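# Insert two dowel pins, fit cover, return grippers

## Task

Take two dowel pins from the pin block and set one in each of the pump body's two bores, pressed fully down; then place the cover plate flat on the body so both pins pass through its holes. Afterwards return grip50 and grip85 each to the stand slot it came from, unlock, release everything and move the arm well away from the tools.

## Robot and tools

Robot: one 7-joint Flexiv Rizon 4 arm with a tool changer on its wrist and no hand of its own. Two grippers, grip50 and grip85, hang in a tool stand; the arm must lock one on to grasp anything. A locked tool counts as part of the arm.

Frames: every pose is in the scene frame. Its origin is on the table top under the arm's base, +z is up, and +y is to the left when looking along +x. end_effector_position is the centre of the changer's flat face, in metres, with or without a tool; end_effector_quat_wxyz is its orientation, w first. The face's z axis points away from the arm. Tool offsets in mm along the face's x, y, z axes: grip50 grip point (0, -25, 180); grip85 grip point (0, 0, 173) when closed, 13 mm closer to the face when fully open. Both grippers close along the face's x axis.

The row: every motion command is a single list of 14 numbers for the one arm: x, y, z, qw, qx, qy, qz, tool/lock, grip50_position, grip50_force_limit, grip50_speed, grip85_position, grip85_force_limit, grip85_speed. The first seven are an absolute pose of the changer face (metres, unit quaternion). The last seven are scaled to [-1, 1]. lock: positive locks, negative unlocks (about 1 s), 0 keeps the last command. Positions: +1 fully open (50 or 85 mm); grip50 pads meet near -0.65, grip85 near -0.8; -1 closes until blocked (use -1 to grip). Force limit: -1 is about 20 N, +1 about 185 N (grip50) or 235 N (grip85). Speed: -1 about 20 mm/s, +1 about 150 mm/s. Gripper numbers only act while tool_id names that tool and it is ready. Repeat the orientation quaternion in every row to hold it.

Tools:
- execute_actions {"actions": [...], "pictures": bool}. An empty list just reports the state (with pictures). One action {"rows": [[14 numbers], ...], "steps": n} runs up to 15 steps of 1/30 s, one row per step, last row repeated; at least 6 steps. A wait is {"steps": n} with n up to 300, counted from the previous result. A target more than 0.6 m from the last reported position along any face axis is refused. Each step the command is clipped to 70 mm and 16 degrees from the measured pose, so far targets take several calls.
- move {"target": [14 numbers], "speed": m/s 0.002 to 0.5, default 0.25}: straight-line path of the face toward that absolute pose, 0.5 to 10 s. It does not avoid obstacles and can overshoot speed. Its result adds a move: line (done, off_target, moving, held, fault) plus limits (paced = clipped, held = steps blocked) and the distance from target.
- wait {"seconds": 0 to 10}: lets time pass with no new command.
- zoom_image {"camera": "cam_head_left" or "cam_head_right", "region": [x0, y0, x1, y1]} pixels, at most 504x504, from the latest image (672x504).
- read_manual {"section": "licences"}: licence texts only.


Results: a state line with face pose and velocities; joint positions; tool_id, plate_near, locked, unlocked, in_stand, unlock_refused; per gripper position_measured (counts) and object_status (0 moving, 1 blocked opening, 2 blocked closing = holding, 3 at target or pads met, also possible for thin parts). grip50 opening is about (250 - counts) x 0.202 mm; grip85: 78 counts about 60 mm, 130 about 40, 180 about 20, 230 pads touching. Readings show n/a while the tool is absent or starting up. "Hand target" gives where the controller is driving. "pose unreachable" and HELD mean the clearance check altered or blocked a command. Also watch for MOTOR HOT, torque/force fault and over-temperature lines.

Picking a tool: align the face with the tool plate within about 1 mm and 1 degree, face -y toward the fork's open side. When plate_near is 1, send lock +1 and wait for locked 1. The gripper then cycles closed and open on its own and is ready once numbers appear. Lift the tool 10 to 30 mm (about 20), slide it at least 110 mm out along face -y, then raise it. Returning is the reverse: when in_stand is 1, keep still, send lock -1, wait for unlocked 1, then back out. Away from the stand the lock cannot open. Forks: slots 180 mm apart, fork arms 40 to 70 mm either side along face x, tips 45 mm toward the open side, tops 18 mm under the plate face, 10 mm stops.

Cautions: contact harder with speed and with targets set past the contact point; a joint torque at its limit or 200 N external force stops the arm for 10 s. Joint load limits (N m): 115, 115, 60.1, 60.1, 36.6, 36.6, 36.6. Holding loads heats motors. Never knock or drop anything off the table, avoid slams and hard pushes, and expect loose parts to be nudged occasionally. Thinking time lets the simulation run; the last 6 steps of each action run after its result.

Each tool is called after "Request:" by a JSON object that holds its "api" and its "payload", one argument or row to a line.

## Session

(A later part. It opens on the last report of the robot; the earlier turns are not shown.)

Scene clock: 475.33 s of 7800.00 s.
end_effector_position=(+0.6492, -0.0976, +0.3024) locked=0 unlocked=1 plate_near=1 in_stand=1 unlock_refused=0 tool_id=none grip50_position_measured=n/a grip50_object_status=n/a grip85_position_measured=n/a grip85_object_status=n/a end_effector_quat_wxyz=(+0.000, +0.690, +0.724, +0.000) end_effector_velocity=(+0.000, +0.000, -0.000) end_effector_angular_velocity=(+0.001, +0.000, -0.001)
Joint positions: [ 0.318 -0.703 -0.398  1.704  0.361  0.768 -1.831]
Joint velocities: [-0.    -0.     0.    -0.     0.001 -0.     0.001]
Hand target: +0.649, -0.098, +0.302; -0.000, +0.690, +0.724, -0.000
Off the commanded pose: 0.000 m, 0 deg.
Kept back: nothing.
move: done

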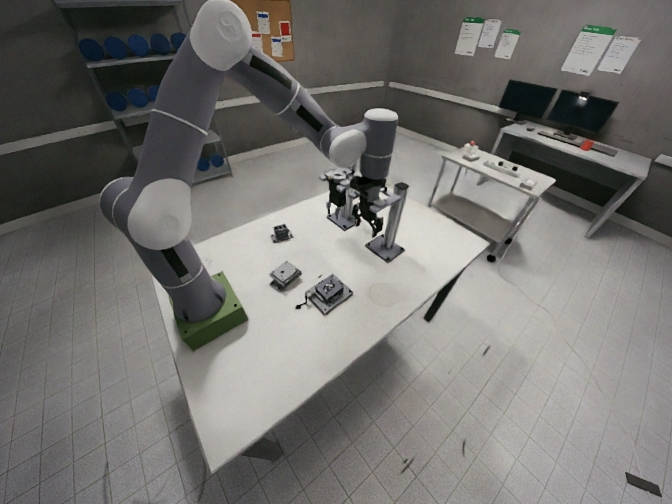

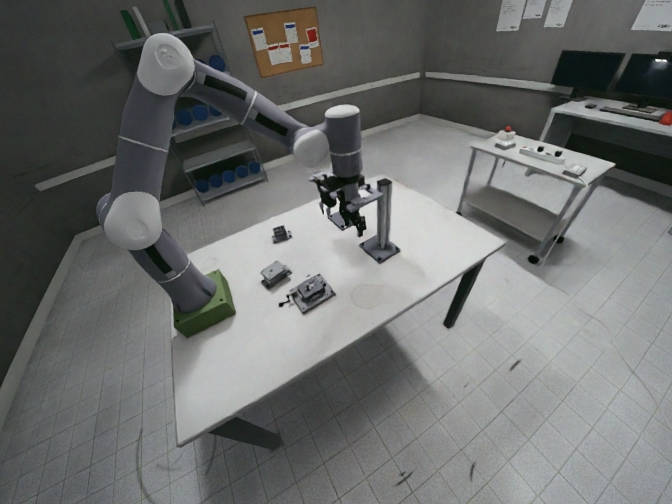

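Request:
{"api": "move", "payload": {
  "target": [0.649,-0.0977,0.302,0,0.69,0.7236,0,1,1,-0.3,0,1,-0.3,0]
}}

Request:
{"api": "wait", "payload": {
  "seconds": 1
}}

Request:
{"api": "move", "payload": {
  "target": [0.649,-0.0977,0.323,0,0.69,0.7236,0,0,1,-0.3,0,1,-0.3,0],
  "speed": 0.04
}}

Request:
{"api": "move", "payload": {
  "target": [0.519,-0.104,0.323,0,0.69,0.7236,0,0,1,-0.3,0,1,-0.3,0],
  "speed": 0.1
}}

Request:
{"api": "move", "payload": {
  "target": [0.308,-0.010,0.27,0,0.6626,0.749,0,0,1,-0.3,0,1,-0.3,0]
}}

Request:
{"api": "move", "payload": {
  "target": [0.308,-0.010,0.232,0,0.6626,0.749,0,0,1,-0.3,0,1,-0.3,0],
  "speed": 0.03
}}

Request:
{"api": "zoom_image", "payload": {
  "camera": "cam_head_left",
  "region": [250,235,320,295]
}}

Request:
{"api": "zoom_image", "payload": {
  "camera": "cam_head_right",
  "region": [240,235,310,295]
}}

Scene clock: 476.77 s of 7800.00 s.
end_effector_position=(+0.6492, -0.0976, +0.3024) locked=0 unlocked=0 plate_near=1 in_stand=1 unlock_refused=0 tool_id=none grip50_position_measured=n/a grip50_object_status=n/a grip85_position_measured=n/a grip85_object_status=n/a end_effector_quat_wxyz=(+0.000, +0.690, +0.724, +0.000) end_effector_velocity=(+0.000, +0.000, +0.002) end_effector_angular_velocity=(+0.002, -0.004, +0.001)
Joint positions: [ 0.318 -0.703 -0.398  1.704  0.361  0.768 -1.831]
Joint velocities: [-0.     0.004 -0.     0.     0.001  0.001 -0.002]
Hand target: +0.649, -0.098, +0.302; +0.000, +0.690, +0.724, -0.000
Off the commanded pose: 0.000 m, 0 deg.
Kept back: nothing.
move: done

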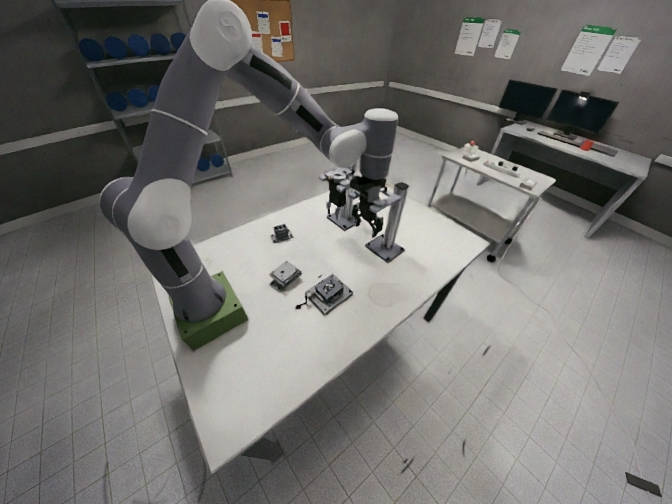

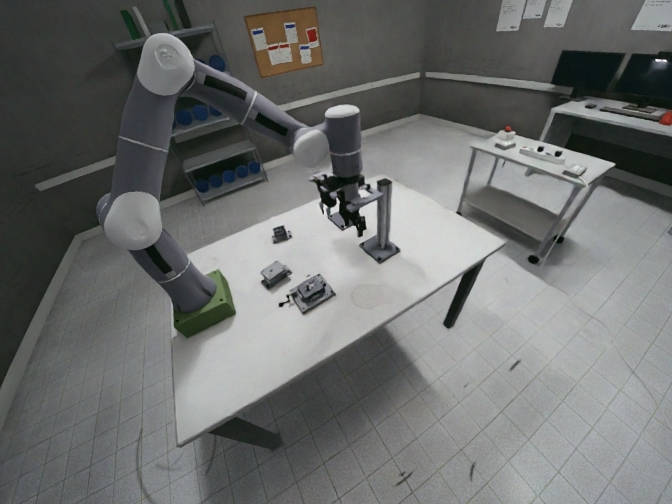

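Scene clock: 477.77 s of 7800.00 s.
end_effector_position=(+0.6494, -0.0976, +0.3026) locked=1 unlocked=0 plate_near=1 in_stand=1 unlock_refused=0 tool_id=grip85 grip50_position_measured=n/a grip50_object_status=n/a grip85_position_measured=n/a grip85_object_status=n/a end_effector_quat_wxyz=(+0.000, +0.690, +0.724, +0.001) end_effector_velocity=(-0.000, +0.000, -0.000) end_effector_angular_velocity=(-0.000, +0.000, +0.001)
Joint positions: [ 0.318 -0.703 -0.398  1.704  0.361  0.769 -1.831]
Joint velocities: [-0.    -0.     0.     0.    -0.     0.    -0.001]
Hand target: +0.649, -0.098, +0.302; +0.000, +0.690, +0.724, -0.000
Off the commanded pose: 0.001 m, 0 deg.
Kept back: nothing.
Steps of this call (steps 1 to 30: nothing new was sent). Readings (end_effector_position | what the end effector reports):
1: (+0.6493, -0.0976, +0.3024) | locked=0 unlocked=0 plate_near=1 in_stand=1 unlock_refused=0 tool_id=none grip50_position_measured=n/a grip50_object_status=n/a grip85_position_measured=n/a grip85_object_status=n/a
2: (+0.6493, -0.0976, +0.3024) | locked=0 unlocked=0 plate_near=1 in_stand=1 unlock_refused=0 tool_id=none grip50_position_measured=n/a grip50_object_status=n/a grip85_position_measured=n/a grip85_object_status=n/a
4: (+0.6494, -0.0976, +0.3026) | locked=1 unlocked=0 plate_near=1 in_stand=1 unlock_refused=0 tool_id=grip85 grip50_position_measured=n/a grip50_object_status=n/a grip85_position_measured=n/a grip85_object_status=n/a
8: (+0.6494, -0.0976, +0.3026) | locked=1 unlocked=0 plate_near=1 in_stand=1 unlock_refused=0 tool_id=grip85 grip50_position_measured=n/a grip50_object_status=n/a grip85_position_measured=n/a grip85_object_status=n/a
30: the state above

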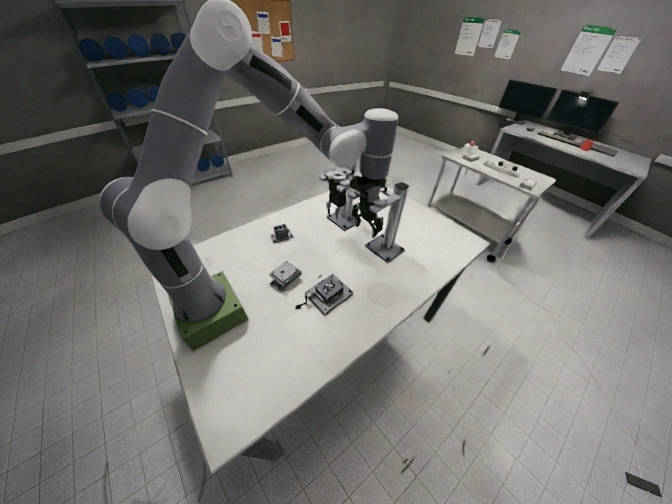

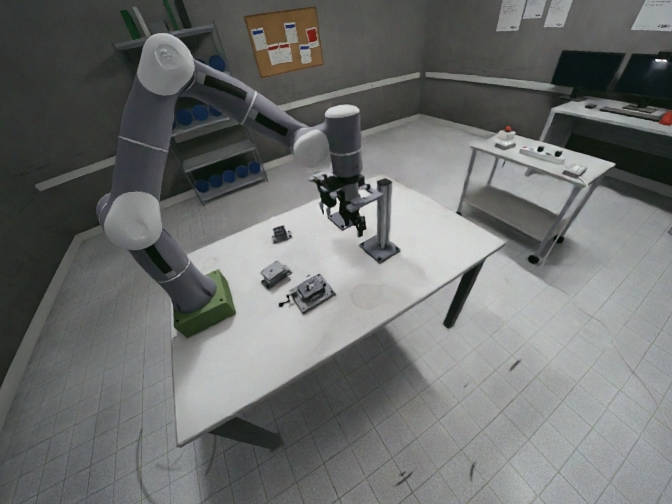

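Scene clock: 478.50 s of 7800.00 s.
end_effector_position=(+0.6491, -0.0978, +0.3232) locked=1 unlocked=0 plate_near=1 in_stand=0 unlock_refused=0 tool_id=grip85 grip50_position_measured=n/a grip50_object_status=n/a grip85_position_measured=n/a grip85_object_status=n/a end_effector_quat_wxyz=(+0.000, +0.690, +0.724, +0.000) end_effector_velocity=(-0.000, +0.000, -0.000) end_effector_angular_velocity=(-0.000, +0.000, +0.001)
Joint positions: [ 0.326 -0.664 -0.411  1.707  0.343  0.734 -1.821]
Joint velocities: [ 0.     0.     0.     0.    -0.     0.    -0.001]
Hand target: +0.649, -0.098, +0.323; +0.000, +0.690, +0.724, -0.000
Off the commanded pose: 0.000 m, 0 deg.
Kept back: nothing.
move: done

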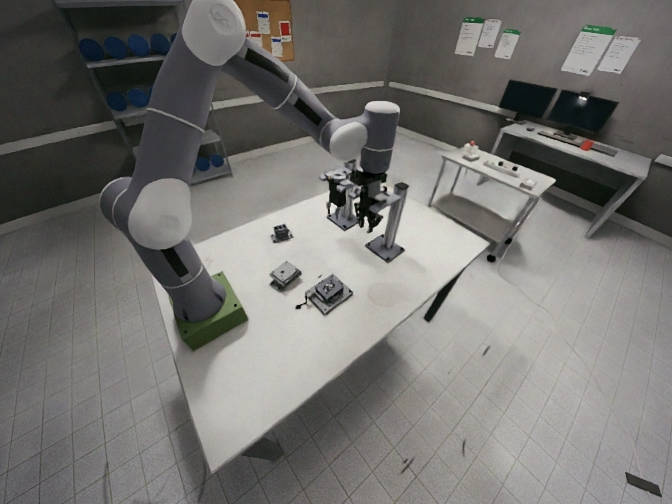

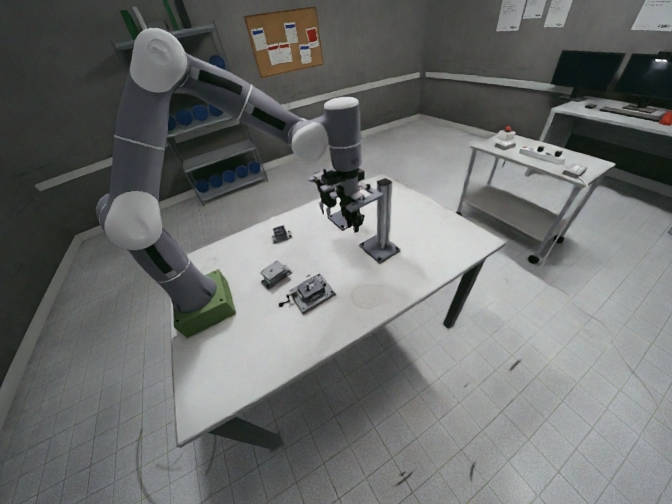

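Scene clock: 480.10 s of 7800.00 s.
end_effector_position=(+0.5189, -0.1039, +0.3228) locked=1 unlocked=0 plate_near=1 in_stand=0 unlock_refused=0 tool_id=grip85 grip50_position_measured=n/a grip50_object_status=n/a grip85_position_measured=n/a grip85_object_status=n/a end_effector_quat_wxyz=(+0.000, +0.690, +0.724, -0.000) end_effector_velocity=(-0.000, -0.000, -0.000) end_effector_angular_velocity=(-0.000, +0.000, -0.000)
Joint positions: [ 0.414 -0.432 -0.451  2.137  0.32   0.939 -1.844]
Joint velocities: [-0.    -0.    -0.001  0.     0.    -0.    -0.   ]
Hand target: +0.519, -0.104, +0.323; +0.000, +0.690, +0.724, -0.000
Off the commanded pose: 0.000 m, 0 deg.
Kept back: nothing.
move: done

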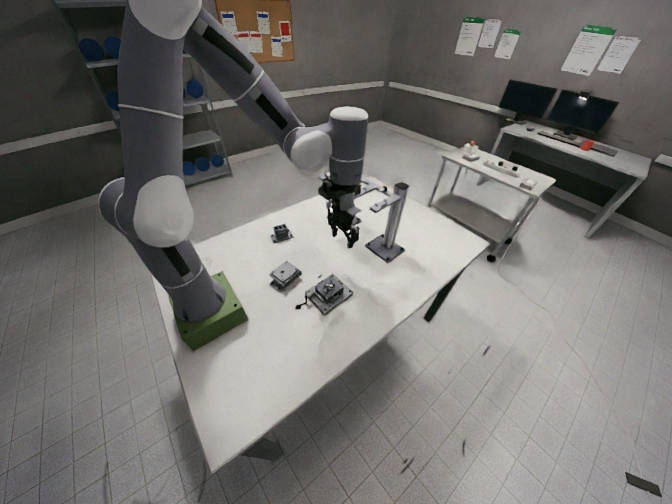

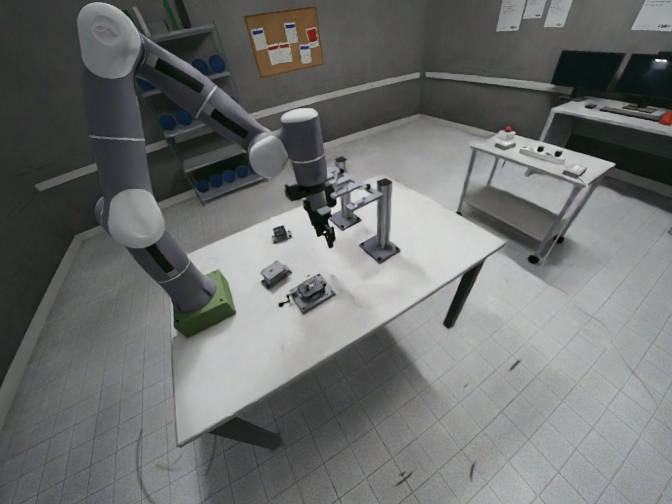

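Scene clock: 481.53 s of 7800.00 s.
end_effector_position=(+0.3081, -0.0100, +0.2697) locked=1 unlocked=0 plate_near=1 in_stand=0 unlock_refused=0 tool_id=grip85 grip50_position_measured=n/a grip50_object_status=n/a grip85_position_measured=3 grip85_object_status=3 end_effector_quat_wxyz=(-0.000, +0.663, +0.749, -0.000) end_effector_velocity=(-0.000, -0.000, +0.001) end_effector_angular_velocity=(-0.003, +0.000, -0.000)
Joint positions: [ 0.807 -0.315 -0.366  2.688  0.64   1.381 -1.832]
Joint velocities: [ 0.041  0.    -0.043 -0.     0.018 -0.011 -0.016]
Hand target: +0.308, -0.010, +0.270; -0.000, +0.663, +0.749, -0.000
Off the commanded pose: 0.000 m, 0 deg.
joint sent to its limit — the command would take joint 4 (elbow) past its upper limit, so that joint was sent only as far as its limit.
Kept back: nothing.
move: done

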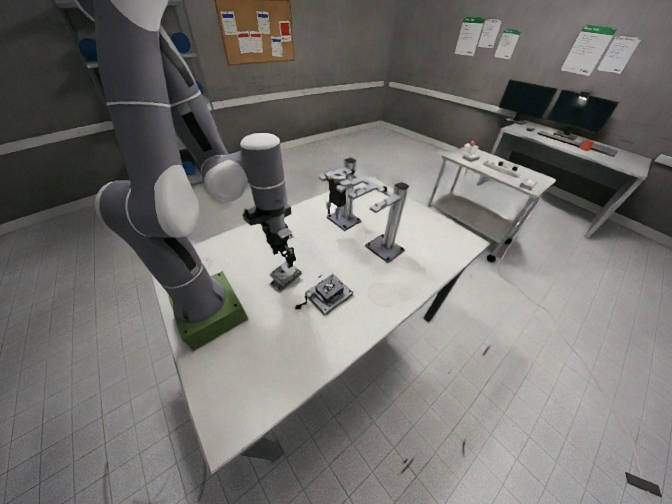

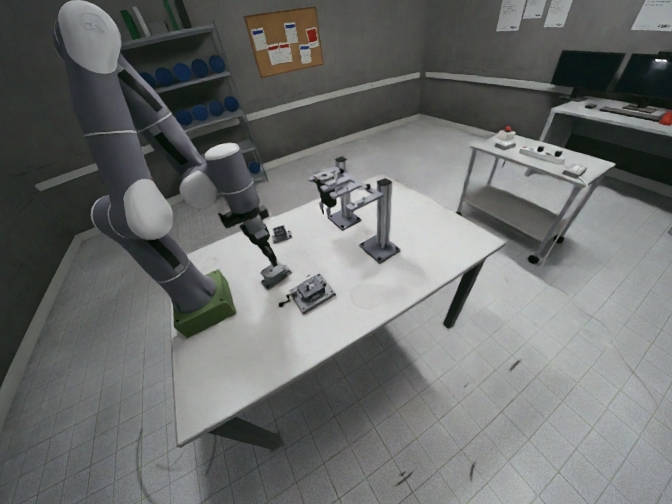

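Scene clock: 483.03 s of 7800.00 s.
end_effector_position=(+0.3079, -0.0100, +0.2320) locked=1 unlocked=0 plate_near=1 in_stand=0 unlock_refused=0 tool_id=grip85 grip50_position_measured=n/a grip50_object_status=n/a grip85_position_measured=3 grip85_object_status=3 end_effector_quat_wxyz=(-0.000, +0.663, +0.749, -0.000) end_effector_velocity=(-0.000, -0.000, +0.000) end_effector_angular_velocity=(+0.000, -0.000, +0.000)
Joint positions: [ 0.643 -0.501 -0.172  2.569  0.858  1.46  -2.021]
Joint velocities: [-0.     0.    -0.     0.     0.     0.    -0.001]
Hand target: +0.308, -0.010, +0.232; +0.000, +0.663, +0.749, -0.000
Off the commanded pose: 0.000 m, 0 deg.
Kept back: nothing.
move: done

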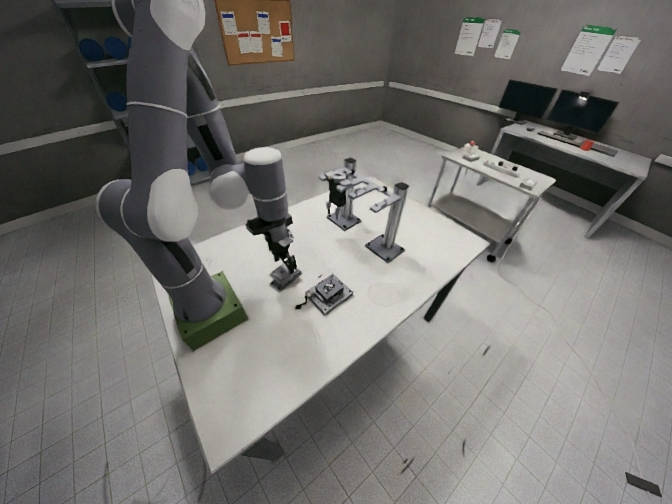

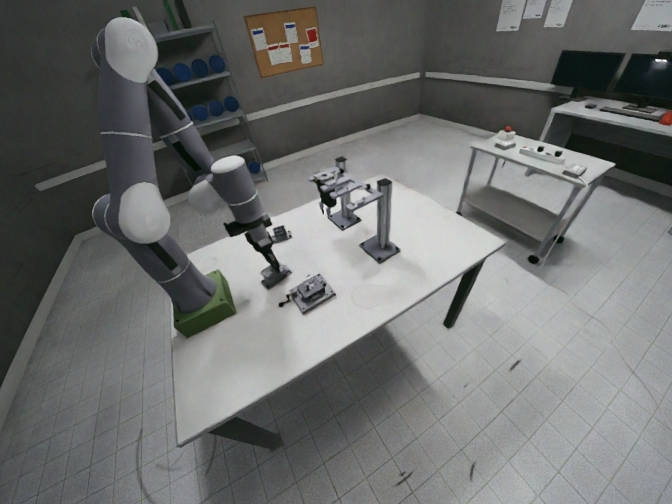

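Region (250, 235, 320, 295) of cam_head_left's 672x504 image, scaled by 7.200, with more detail than that image has; it fills the top 432 rows of this view, and the rest is white.

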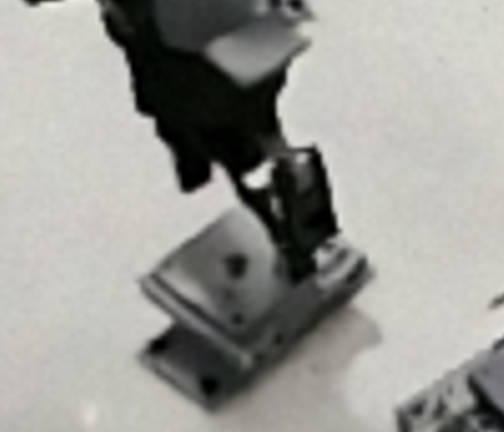

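Region (240, 235, 310, 295) of cam_head_right's 672x504 image, scaled by 7.200, with more detail than that image has; it fills the top 432 rows of this view, and the rest is white.

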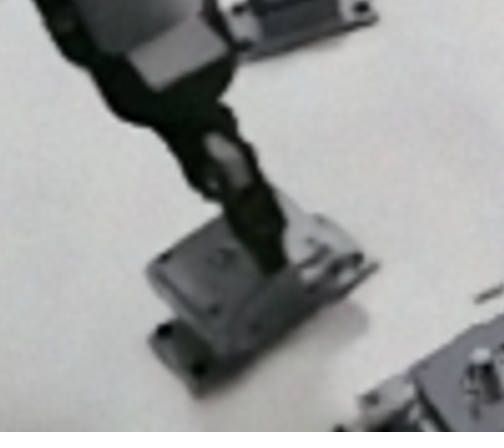

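Request:
{"api": "move", "payload": {
  "target": [0.308,-0.010,0.219,0,0.6626,0.749,0,0,1,-0.3,0,1,-0.3,0],
  "speed": 0.01
}}

Request:
{"api": "zoom_image", "payload": {
  "camera": "cam_head_left",
  "region": [250,235,320,295]
}}

Request:
{"api": "zoom_image", "payload": {
  "camera": "cam_head_right",
  "region": [240,235,310,295]
}}

Scene clock: 493.97 s of 7800.00 s.
end_effector_position=(+0.3077, -0.0106, +0.2285) locked=1 unlocked=0 plate_near=1 in_stand=0 unlock_refused=0 tool_id=grip85 grip50_position_measured=n/a grip50_object_status=n/a grip85_position_measured=3 grip85_object_status=3 end_effector_quat_wxyz=(+0.002, +0.664, +0.748, +0.002) end_effector_velocity=(+0.000, +0.000, +0.000) end_effector_angular_velocity=(+0.000, -0.000, +0.001)
Joint positions: [ 0.622 -0.519 -0.15   2.557  0.882  1.478 -2.042]
Joint velocities: [-0.  0.  0. -0. -0. -0. -0.]
Hand target: +0.308, -0.010, +0.228; +0.002, +0.664, +0.748, +0.001
Off the commanded pose: 0.010 m, 0 deg.
FORCE FAULT: contact force on the arm reached its limit, and the arm stopped for 10 seconds. The contact can be on any part of the arm, not only on its tool. The arm's remaining commands of this call were not run. The arm holds still and accepts commands again. Move the arm away from the contact; if what it grips holds it there, let go first. Pushing or pulling that hard again can fault the arm again.
Kept back: nothing.
move: fault

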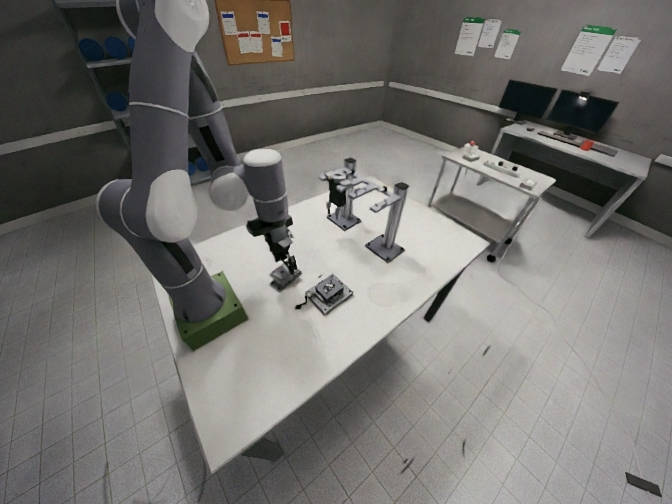

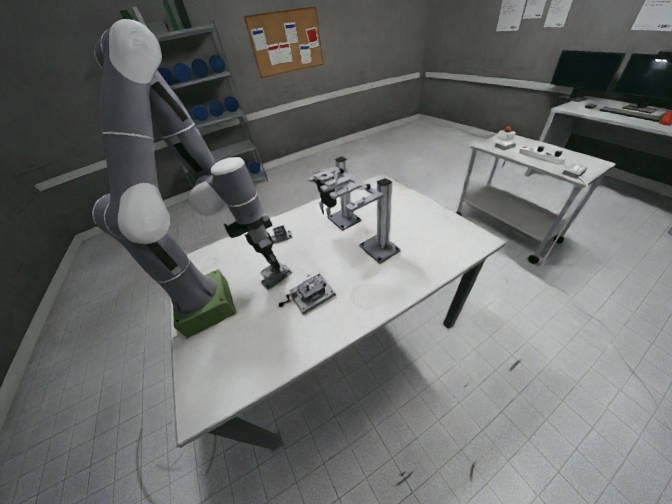

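Region (250, 235, 320, 295) of cam_head_left's 672x504 image, scaled by 7.200, with more detail than that image has; it fills the top 432 rows of this view, and the rest is white.

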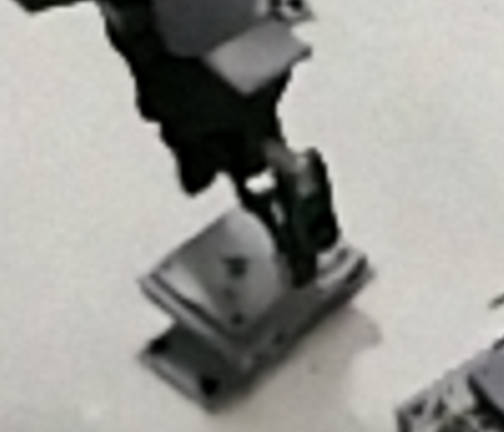

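Region (240, 235, 310, 295) of cam_head_right's 672x504 image, scaled by 7.200, with more detail than that image has; it fills the top 432 rows of this view, and the rest is white.

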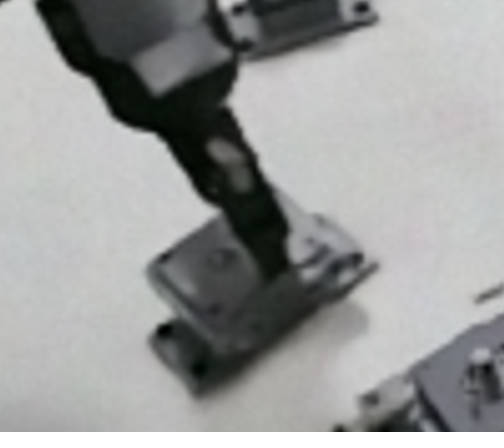

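Request:
{"api": "move", "payload": {
  "target": [0.308,-0.010,0.235,0,0.6626,0.749,0,0,1,-0.3,0,1,-0.3,0],
  "speed": 0.02
}}

Request:
{"api": "move", "payload": {
  "target": [0.301,-0.027,0.235,0,0.6626,0.749,0,0,1,-0.3,0,1,-0.3,0],
  "speed": 0.03
}}

Request:
{"api": "move", "payload": {
  "target": [0.301,-0.027,0.2275,0,0.6626,0.749,0,0,1,-0.3,0,1,-0.3,0],
  "speed": 0.008
}}

Request:
{"api": "zoom_image", "payload": {
  "camera": "cam_head_left",
  "region": [250,235,320,295]
}}

Request:
{"api": "zoom_image", "payload": {
  "camera": "cam_head_right",
  "region": [240,235,310,295]
}}

Scene clock: 495.10 s of 7800.00 s.
end_effector_position=(+0.3081, -0.0100, +0.2350) locked=1 unlocked=0 plate_near=1 in_stand=0 unlock_refused=0 tool_id=grip85 grip50_position_measured=n/a grip50_object_status=n/a grip85_position_measured=3 grip85_object_status=3 end_effector_quat_wxyz=(+0.000, +0.663, +0.749, +0.000) end_effector_velocity=(+0.000, +0.000, -0.000) end_effector_angular_velocity=(+0.000, +0.000, +0.000)
Joint positions: [ 0.653 -0.488 -0.184  2.577  0.844  1.454 -2.008]
Joint velocities: [-0. -0.  0. -0. -0.  0.  0.]
Hand target: +0.308, -0.010, +0.235; -0.000, +0.663, +0.749, +0.000
Off the commanded pose: 0.000 m, 0 deg.
Kept back: nothing.
move: done

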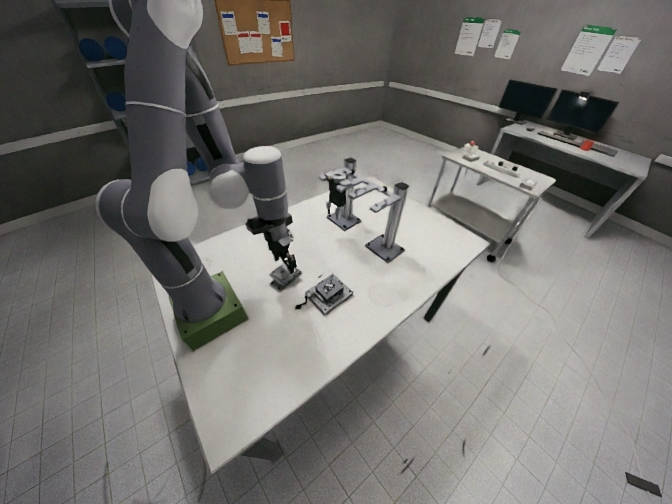

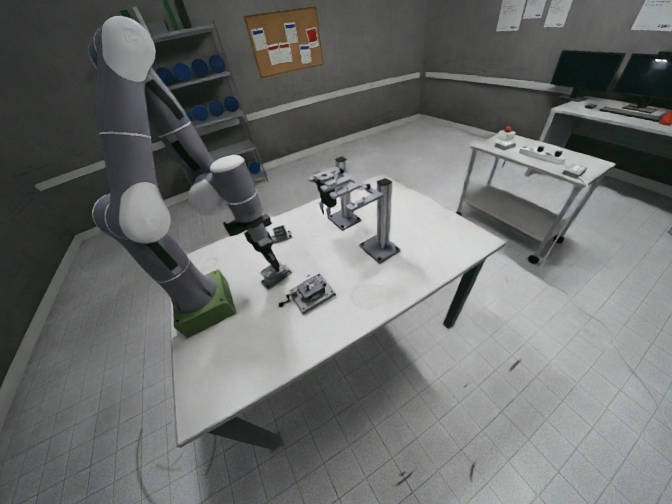

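Scene clock: 495.93 s of 7800.00 s.
end_effector_position=(+0.3009, -0.0271, +0.2349) locked=1 unlocked=0 plate_near=1 in_stand=0 unlock_refused=0 tool_id=grip85 grip50_position_measured=n/a grip50_object_status=n/a grip85_position_measured=3 grip85_object_status=3 end_effector_quat_wxyz=(-0.000, +0.663, +0.749, -0.000) end_effector_velocity=(-0.000, -0.000, +0.000) end_effector_angular_velocity=(+0.000, -0.000, -0.000)
Joint positions: [ 0.594 -0.487 -0.169  2.586  0.861  1.465 -2.071]
Joint velocities: [-0.     0.     0.    -0.     0.001 -0.    -0.   ]
Hand target: +0.301, -0.027, +0.235; +0.000, +0.663, +0.749, -0.000
Off the commanded pose: 0.000 m, 0 deg.
Kept back: nothing.
move: done

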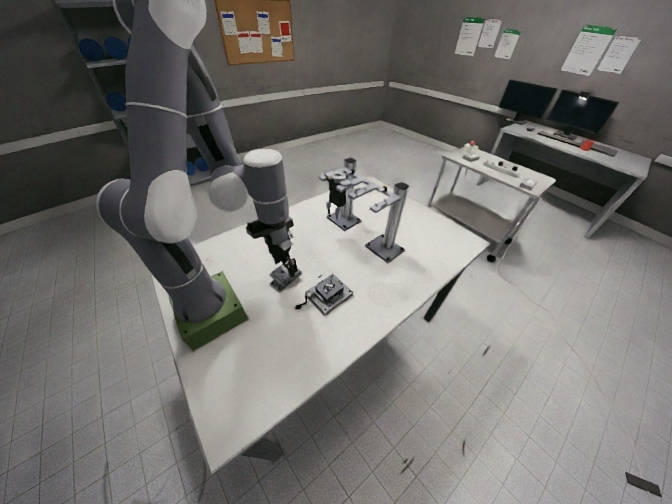

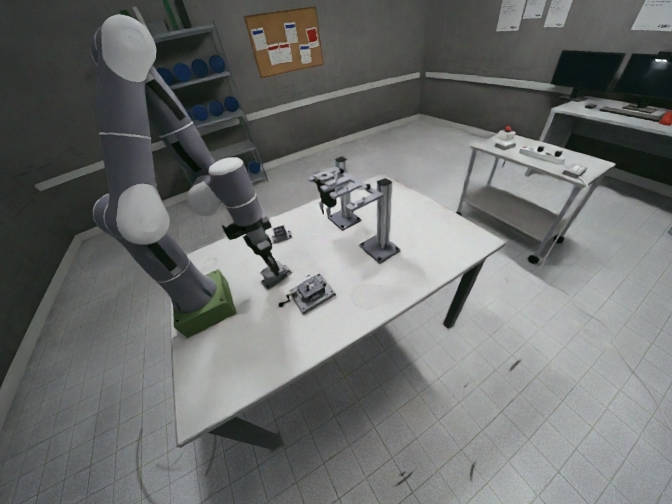

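Scene clock: 497.07 s of 7800.00 s.
end_effector_position=(+0.3010, -0.0269, +0.2275) locked=1 unlocked=0 plate_near=1 in_stand=0 unlock_refused=0 tool_id=grip85 grip50_position_measured=n/a grip50_object_status=n/a grip85_position_measured=3 grip85_object_status=3 end_effector_quat_wxyz=(-0.000, +0.663, +0.749, -0.000) end_effector_velocity=(+0.000, +0.000, +0.000) end_effector_angular_velocity=(+0.000, -0.000, +0.000)
Joint positions: [ 0.563 -0.521 -0.136  2.564  0.892  1.482 -2.103]
Joint velocities: [-0.  0.  0. -0. -0.  0. -0.]
Hand target: +0.301, -0.027, +0.228; +0.000, +0.663, +0.749, -0.000
Off the commanded pose: 0.000 m, 0 deg.
Kept back: nothing.
move: done

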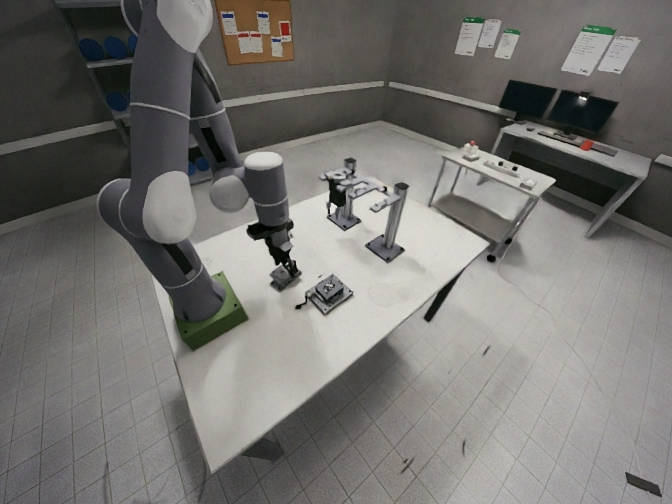

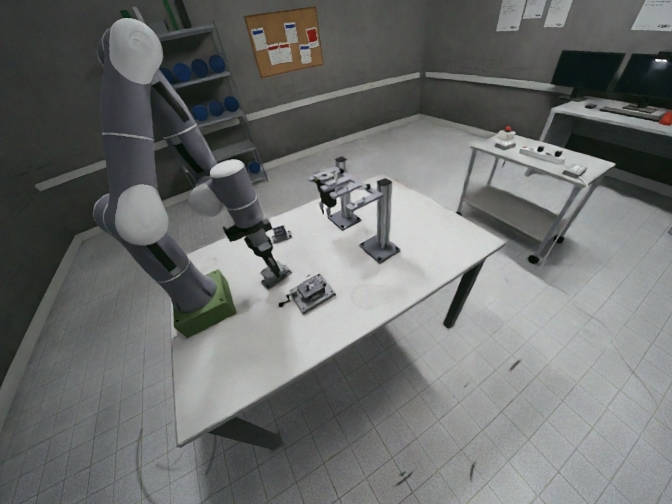

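Region (250, 235, 320, 295) of cam_head_left's 672x504 image, scaled by 7.200, with more detail than that image has; it fills the top 432 rows of this view, and the rest is white.

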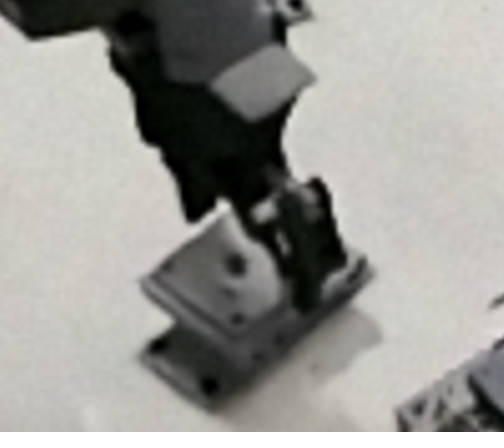

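Region (240, 235, 310, 295) of cam_head_right's 672x504 image, scaled by 7.200, with more detail than that image has; it fills the top 432 rows of this view, and the rest is white.

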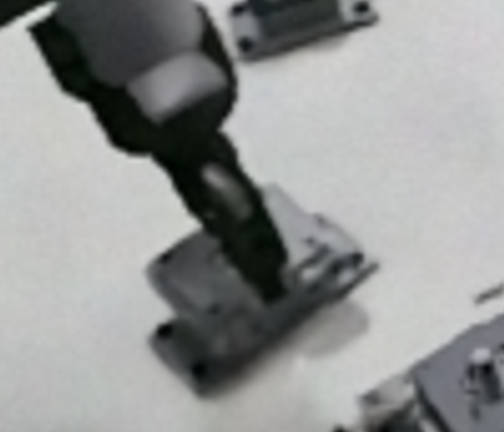

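Request:
{"api": "move", "payload": {
  "target": [0.301,-0.027,0.224,0,0.6626,0.749,0,0,1,-0.3,0,1,-0.3,0],
  "speed": 0.008
}}

Request:
{"api": "move", "payload": {
  "target": [0.301,-0.027,0.224,0,0.6626,0.749,0,0,1,-0.3,0,-1,-0.3,-1]
}}

Scene clock: 498.00 s of 7800.00 s.
end_effector_position=(+0.3010, -0.0270, +0.2240) locked=1 unlocked=0 plate_near=1 in_stand=0 unlock_refused=0 tool_id=grip85 grip50_position_measured=n/a grip50_object_status=n/a grip85_position_measured=3 grip85_object_status=3 end_effector_quat_wxyz=(-0.000, +0.663, +0.749, -0.000) end_effector_velocity=(-0.000, -0.000, +0.000) end_effector_angular_velocity=(+0.000, -0.000, -0.001)
Joint positions: [ 0.548 -0.536 -0.121  2.553  0.906  1.49  -2.118]
Joint velocities: [-0.  0.  0.  0.  0.  0.  0.]
Hand target: +0.301, -0.027, +0.224; +0.000, +0.663, +0.749, -0.000
Off the commanded pose: 0.000 m, 0 deg.
Kept back: nothing.
move: done

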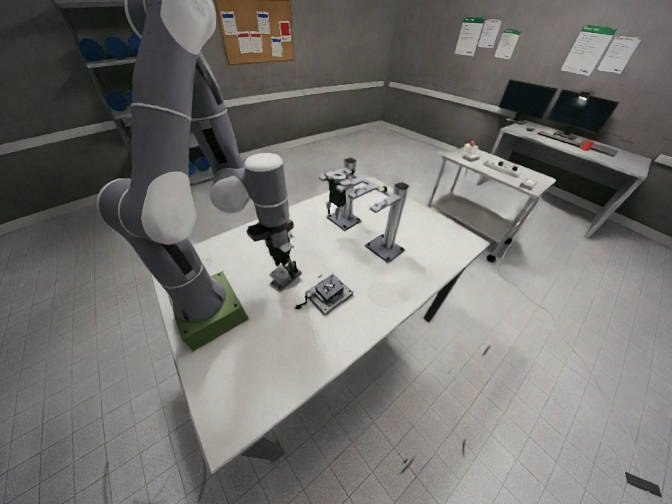

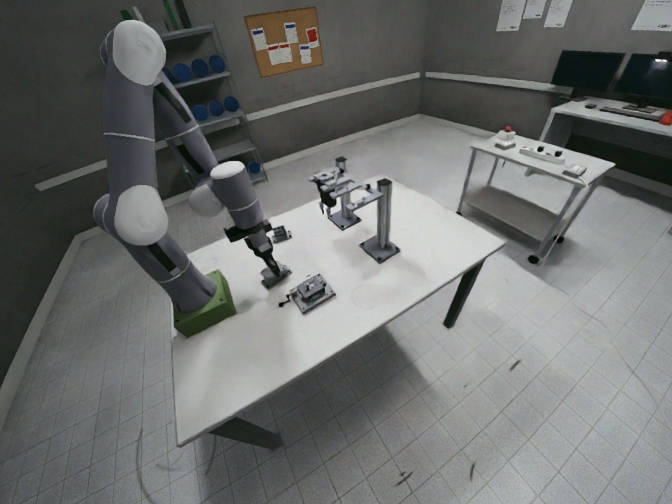

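Scene clock: 499.27 s of 7800.00 s.
end_effector_position=(+0.3009, -0.0258, +0.2242) locked=1 unlocked=0 plate_near=1 in_stand=0 unlock_refused=0 tool_id=grip85 grip50_position_measured=n/a grip50_object_status=n/a grip85_position_measured=50 grip85_object_status=2 end_effector_quat_wxyz=(-0.001, +0.661, +0.750, +0.001) end_effector_velocity=(+0.000, -0.000, -0.000) end_effector_angular_velocity=(-0.000, +0.000, +0.001)
Joint positions: [ 0.549 -0.534 -0.119  2.553  0.906  1.489 -2.119]
Joint velocities: [ 0.    -0.    -0.    -0.    -0.    -0.    -0.001]
Hand target: +0.301, -0.027, +0.224; -0.000, +0.663, +0.749, +0.000
Off the commanded pose: 0.001 m, 0 deg.
Kept back: nothing.
move: done

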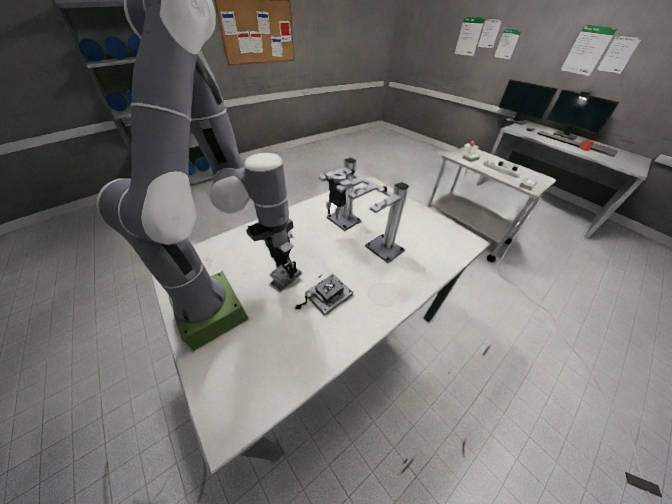

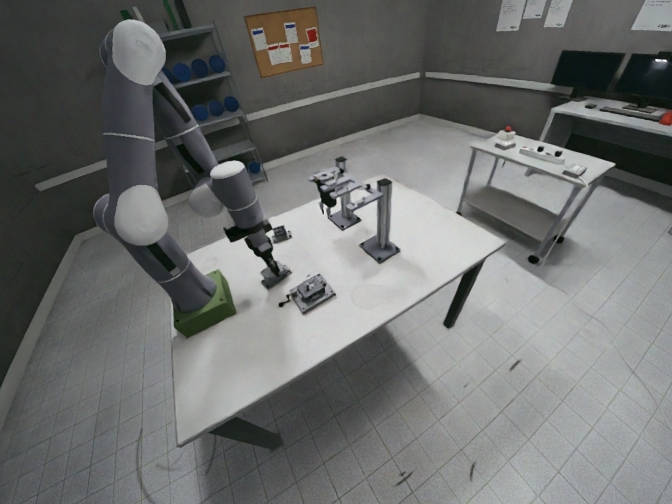

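Request:
{"api": "move", "payload": {
  "target": [0.301,-0.0245,0.224,0,0.6428,0.766,0,0,1,-0.3,0,0.9,-0.3,0],
  "speed": 0.02
}}

Request:
{"api": "move", "payload": {
  "target": [0.301,-0.0245,0.224,0,0.6428,0.766,0,0,1,-0.3,0,-1,-0.3,-1]
}}

Scene clock: 500.97 s of 7800.00 s.
end_effector_position=(+0.3010, -0.0244, +0.2240) locked=1 unlocked=0 plate_near=1 in_stand=0 unlock_refused=0 tool_id=grip85 grip50_position_measured=n/a grip50_object_status=n/a grip85_position_measured=16 grip85_object_status=3 end_effector_quat_wxyz=(-0.000, +0.643, +0.766, +0.000) end_effector_velocity=(+0.000, +0.000, -0.000) end_effector_angular_velocity=(+0.000, +0.000, +0.001)
Joint positions: [ 0.547 -0.536 -0.11   2.556  0.897  1.496 -2.153]
Joint velocities: [-0.  0.  0. -0. -0. -0. -0.]
Hand target: +0.301, -0.025, +0.224; +0.000, +0.643, +0.766, +0.000
Off the commanded pose: 0.000 m, 0 deg.
Kept back: nothing.
move: done

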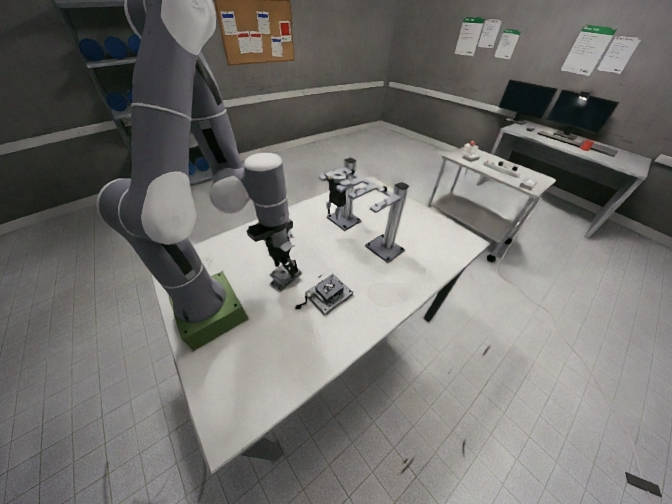

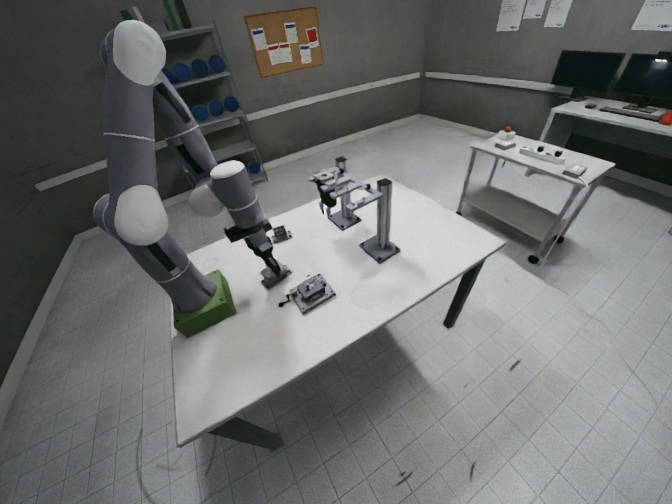

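Scene clock: 502.07 s of 7800.00 s.
end_effector_position=(+0.3009, -0.0245, +0.2244) locked=1 unlocked=0 plate_near=1 in_stand=0 unlock_refused=0 tool_id=grip85 grip50_position_measured=n/a grip50_object_status=n/a grip85_position_measured=53 grip85_object_status=2 end_effector_quat_wxyz=(+0.000, +0.643, +0.766, +0.000) end_effector_velocity=(+0.000, +0.000, +0.000) end_effector_angular_velocity=(+0.000, -0.000, +0.002)
Joint positions: [ 0.547 -0.535 -0.11   2.557  0.897  1.497 -2.153]
Joint velocities: [ 0.     0.     0.    -0.    -0.001 -0.    -0.001]
Hand target: +0.301, -0.025, +0.224; +0.000, +0.643, +0.766, +0.000
Off the commanded pose: 0.000 m, 0 deg.
Kept back: nothing.
move: done

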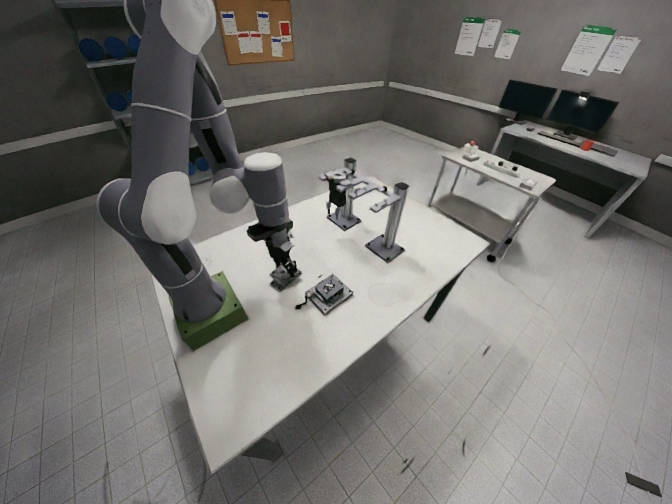

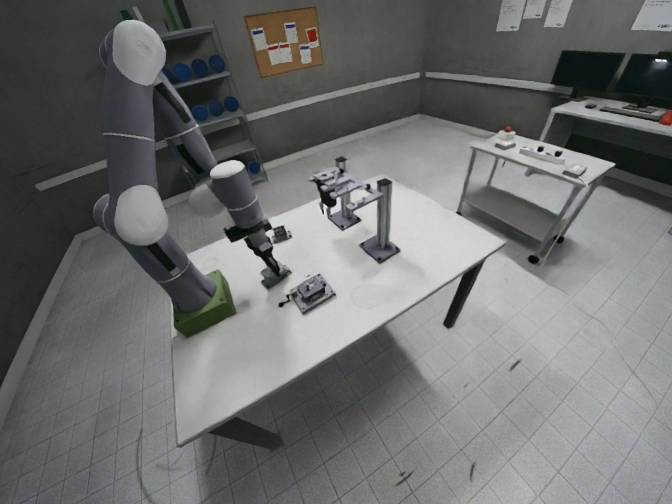

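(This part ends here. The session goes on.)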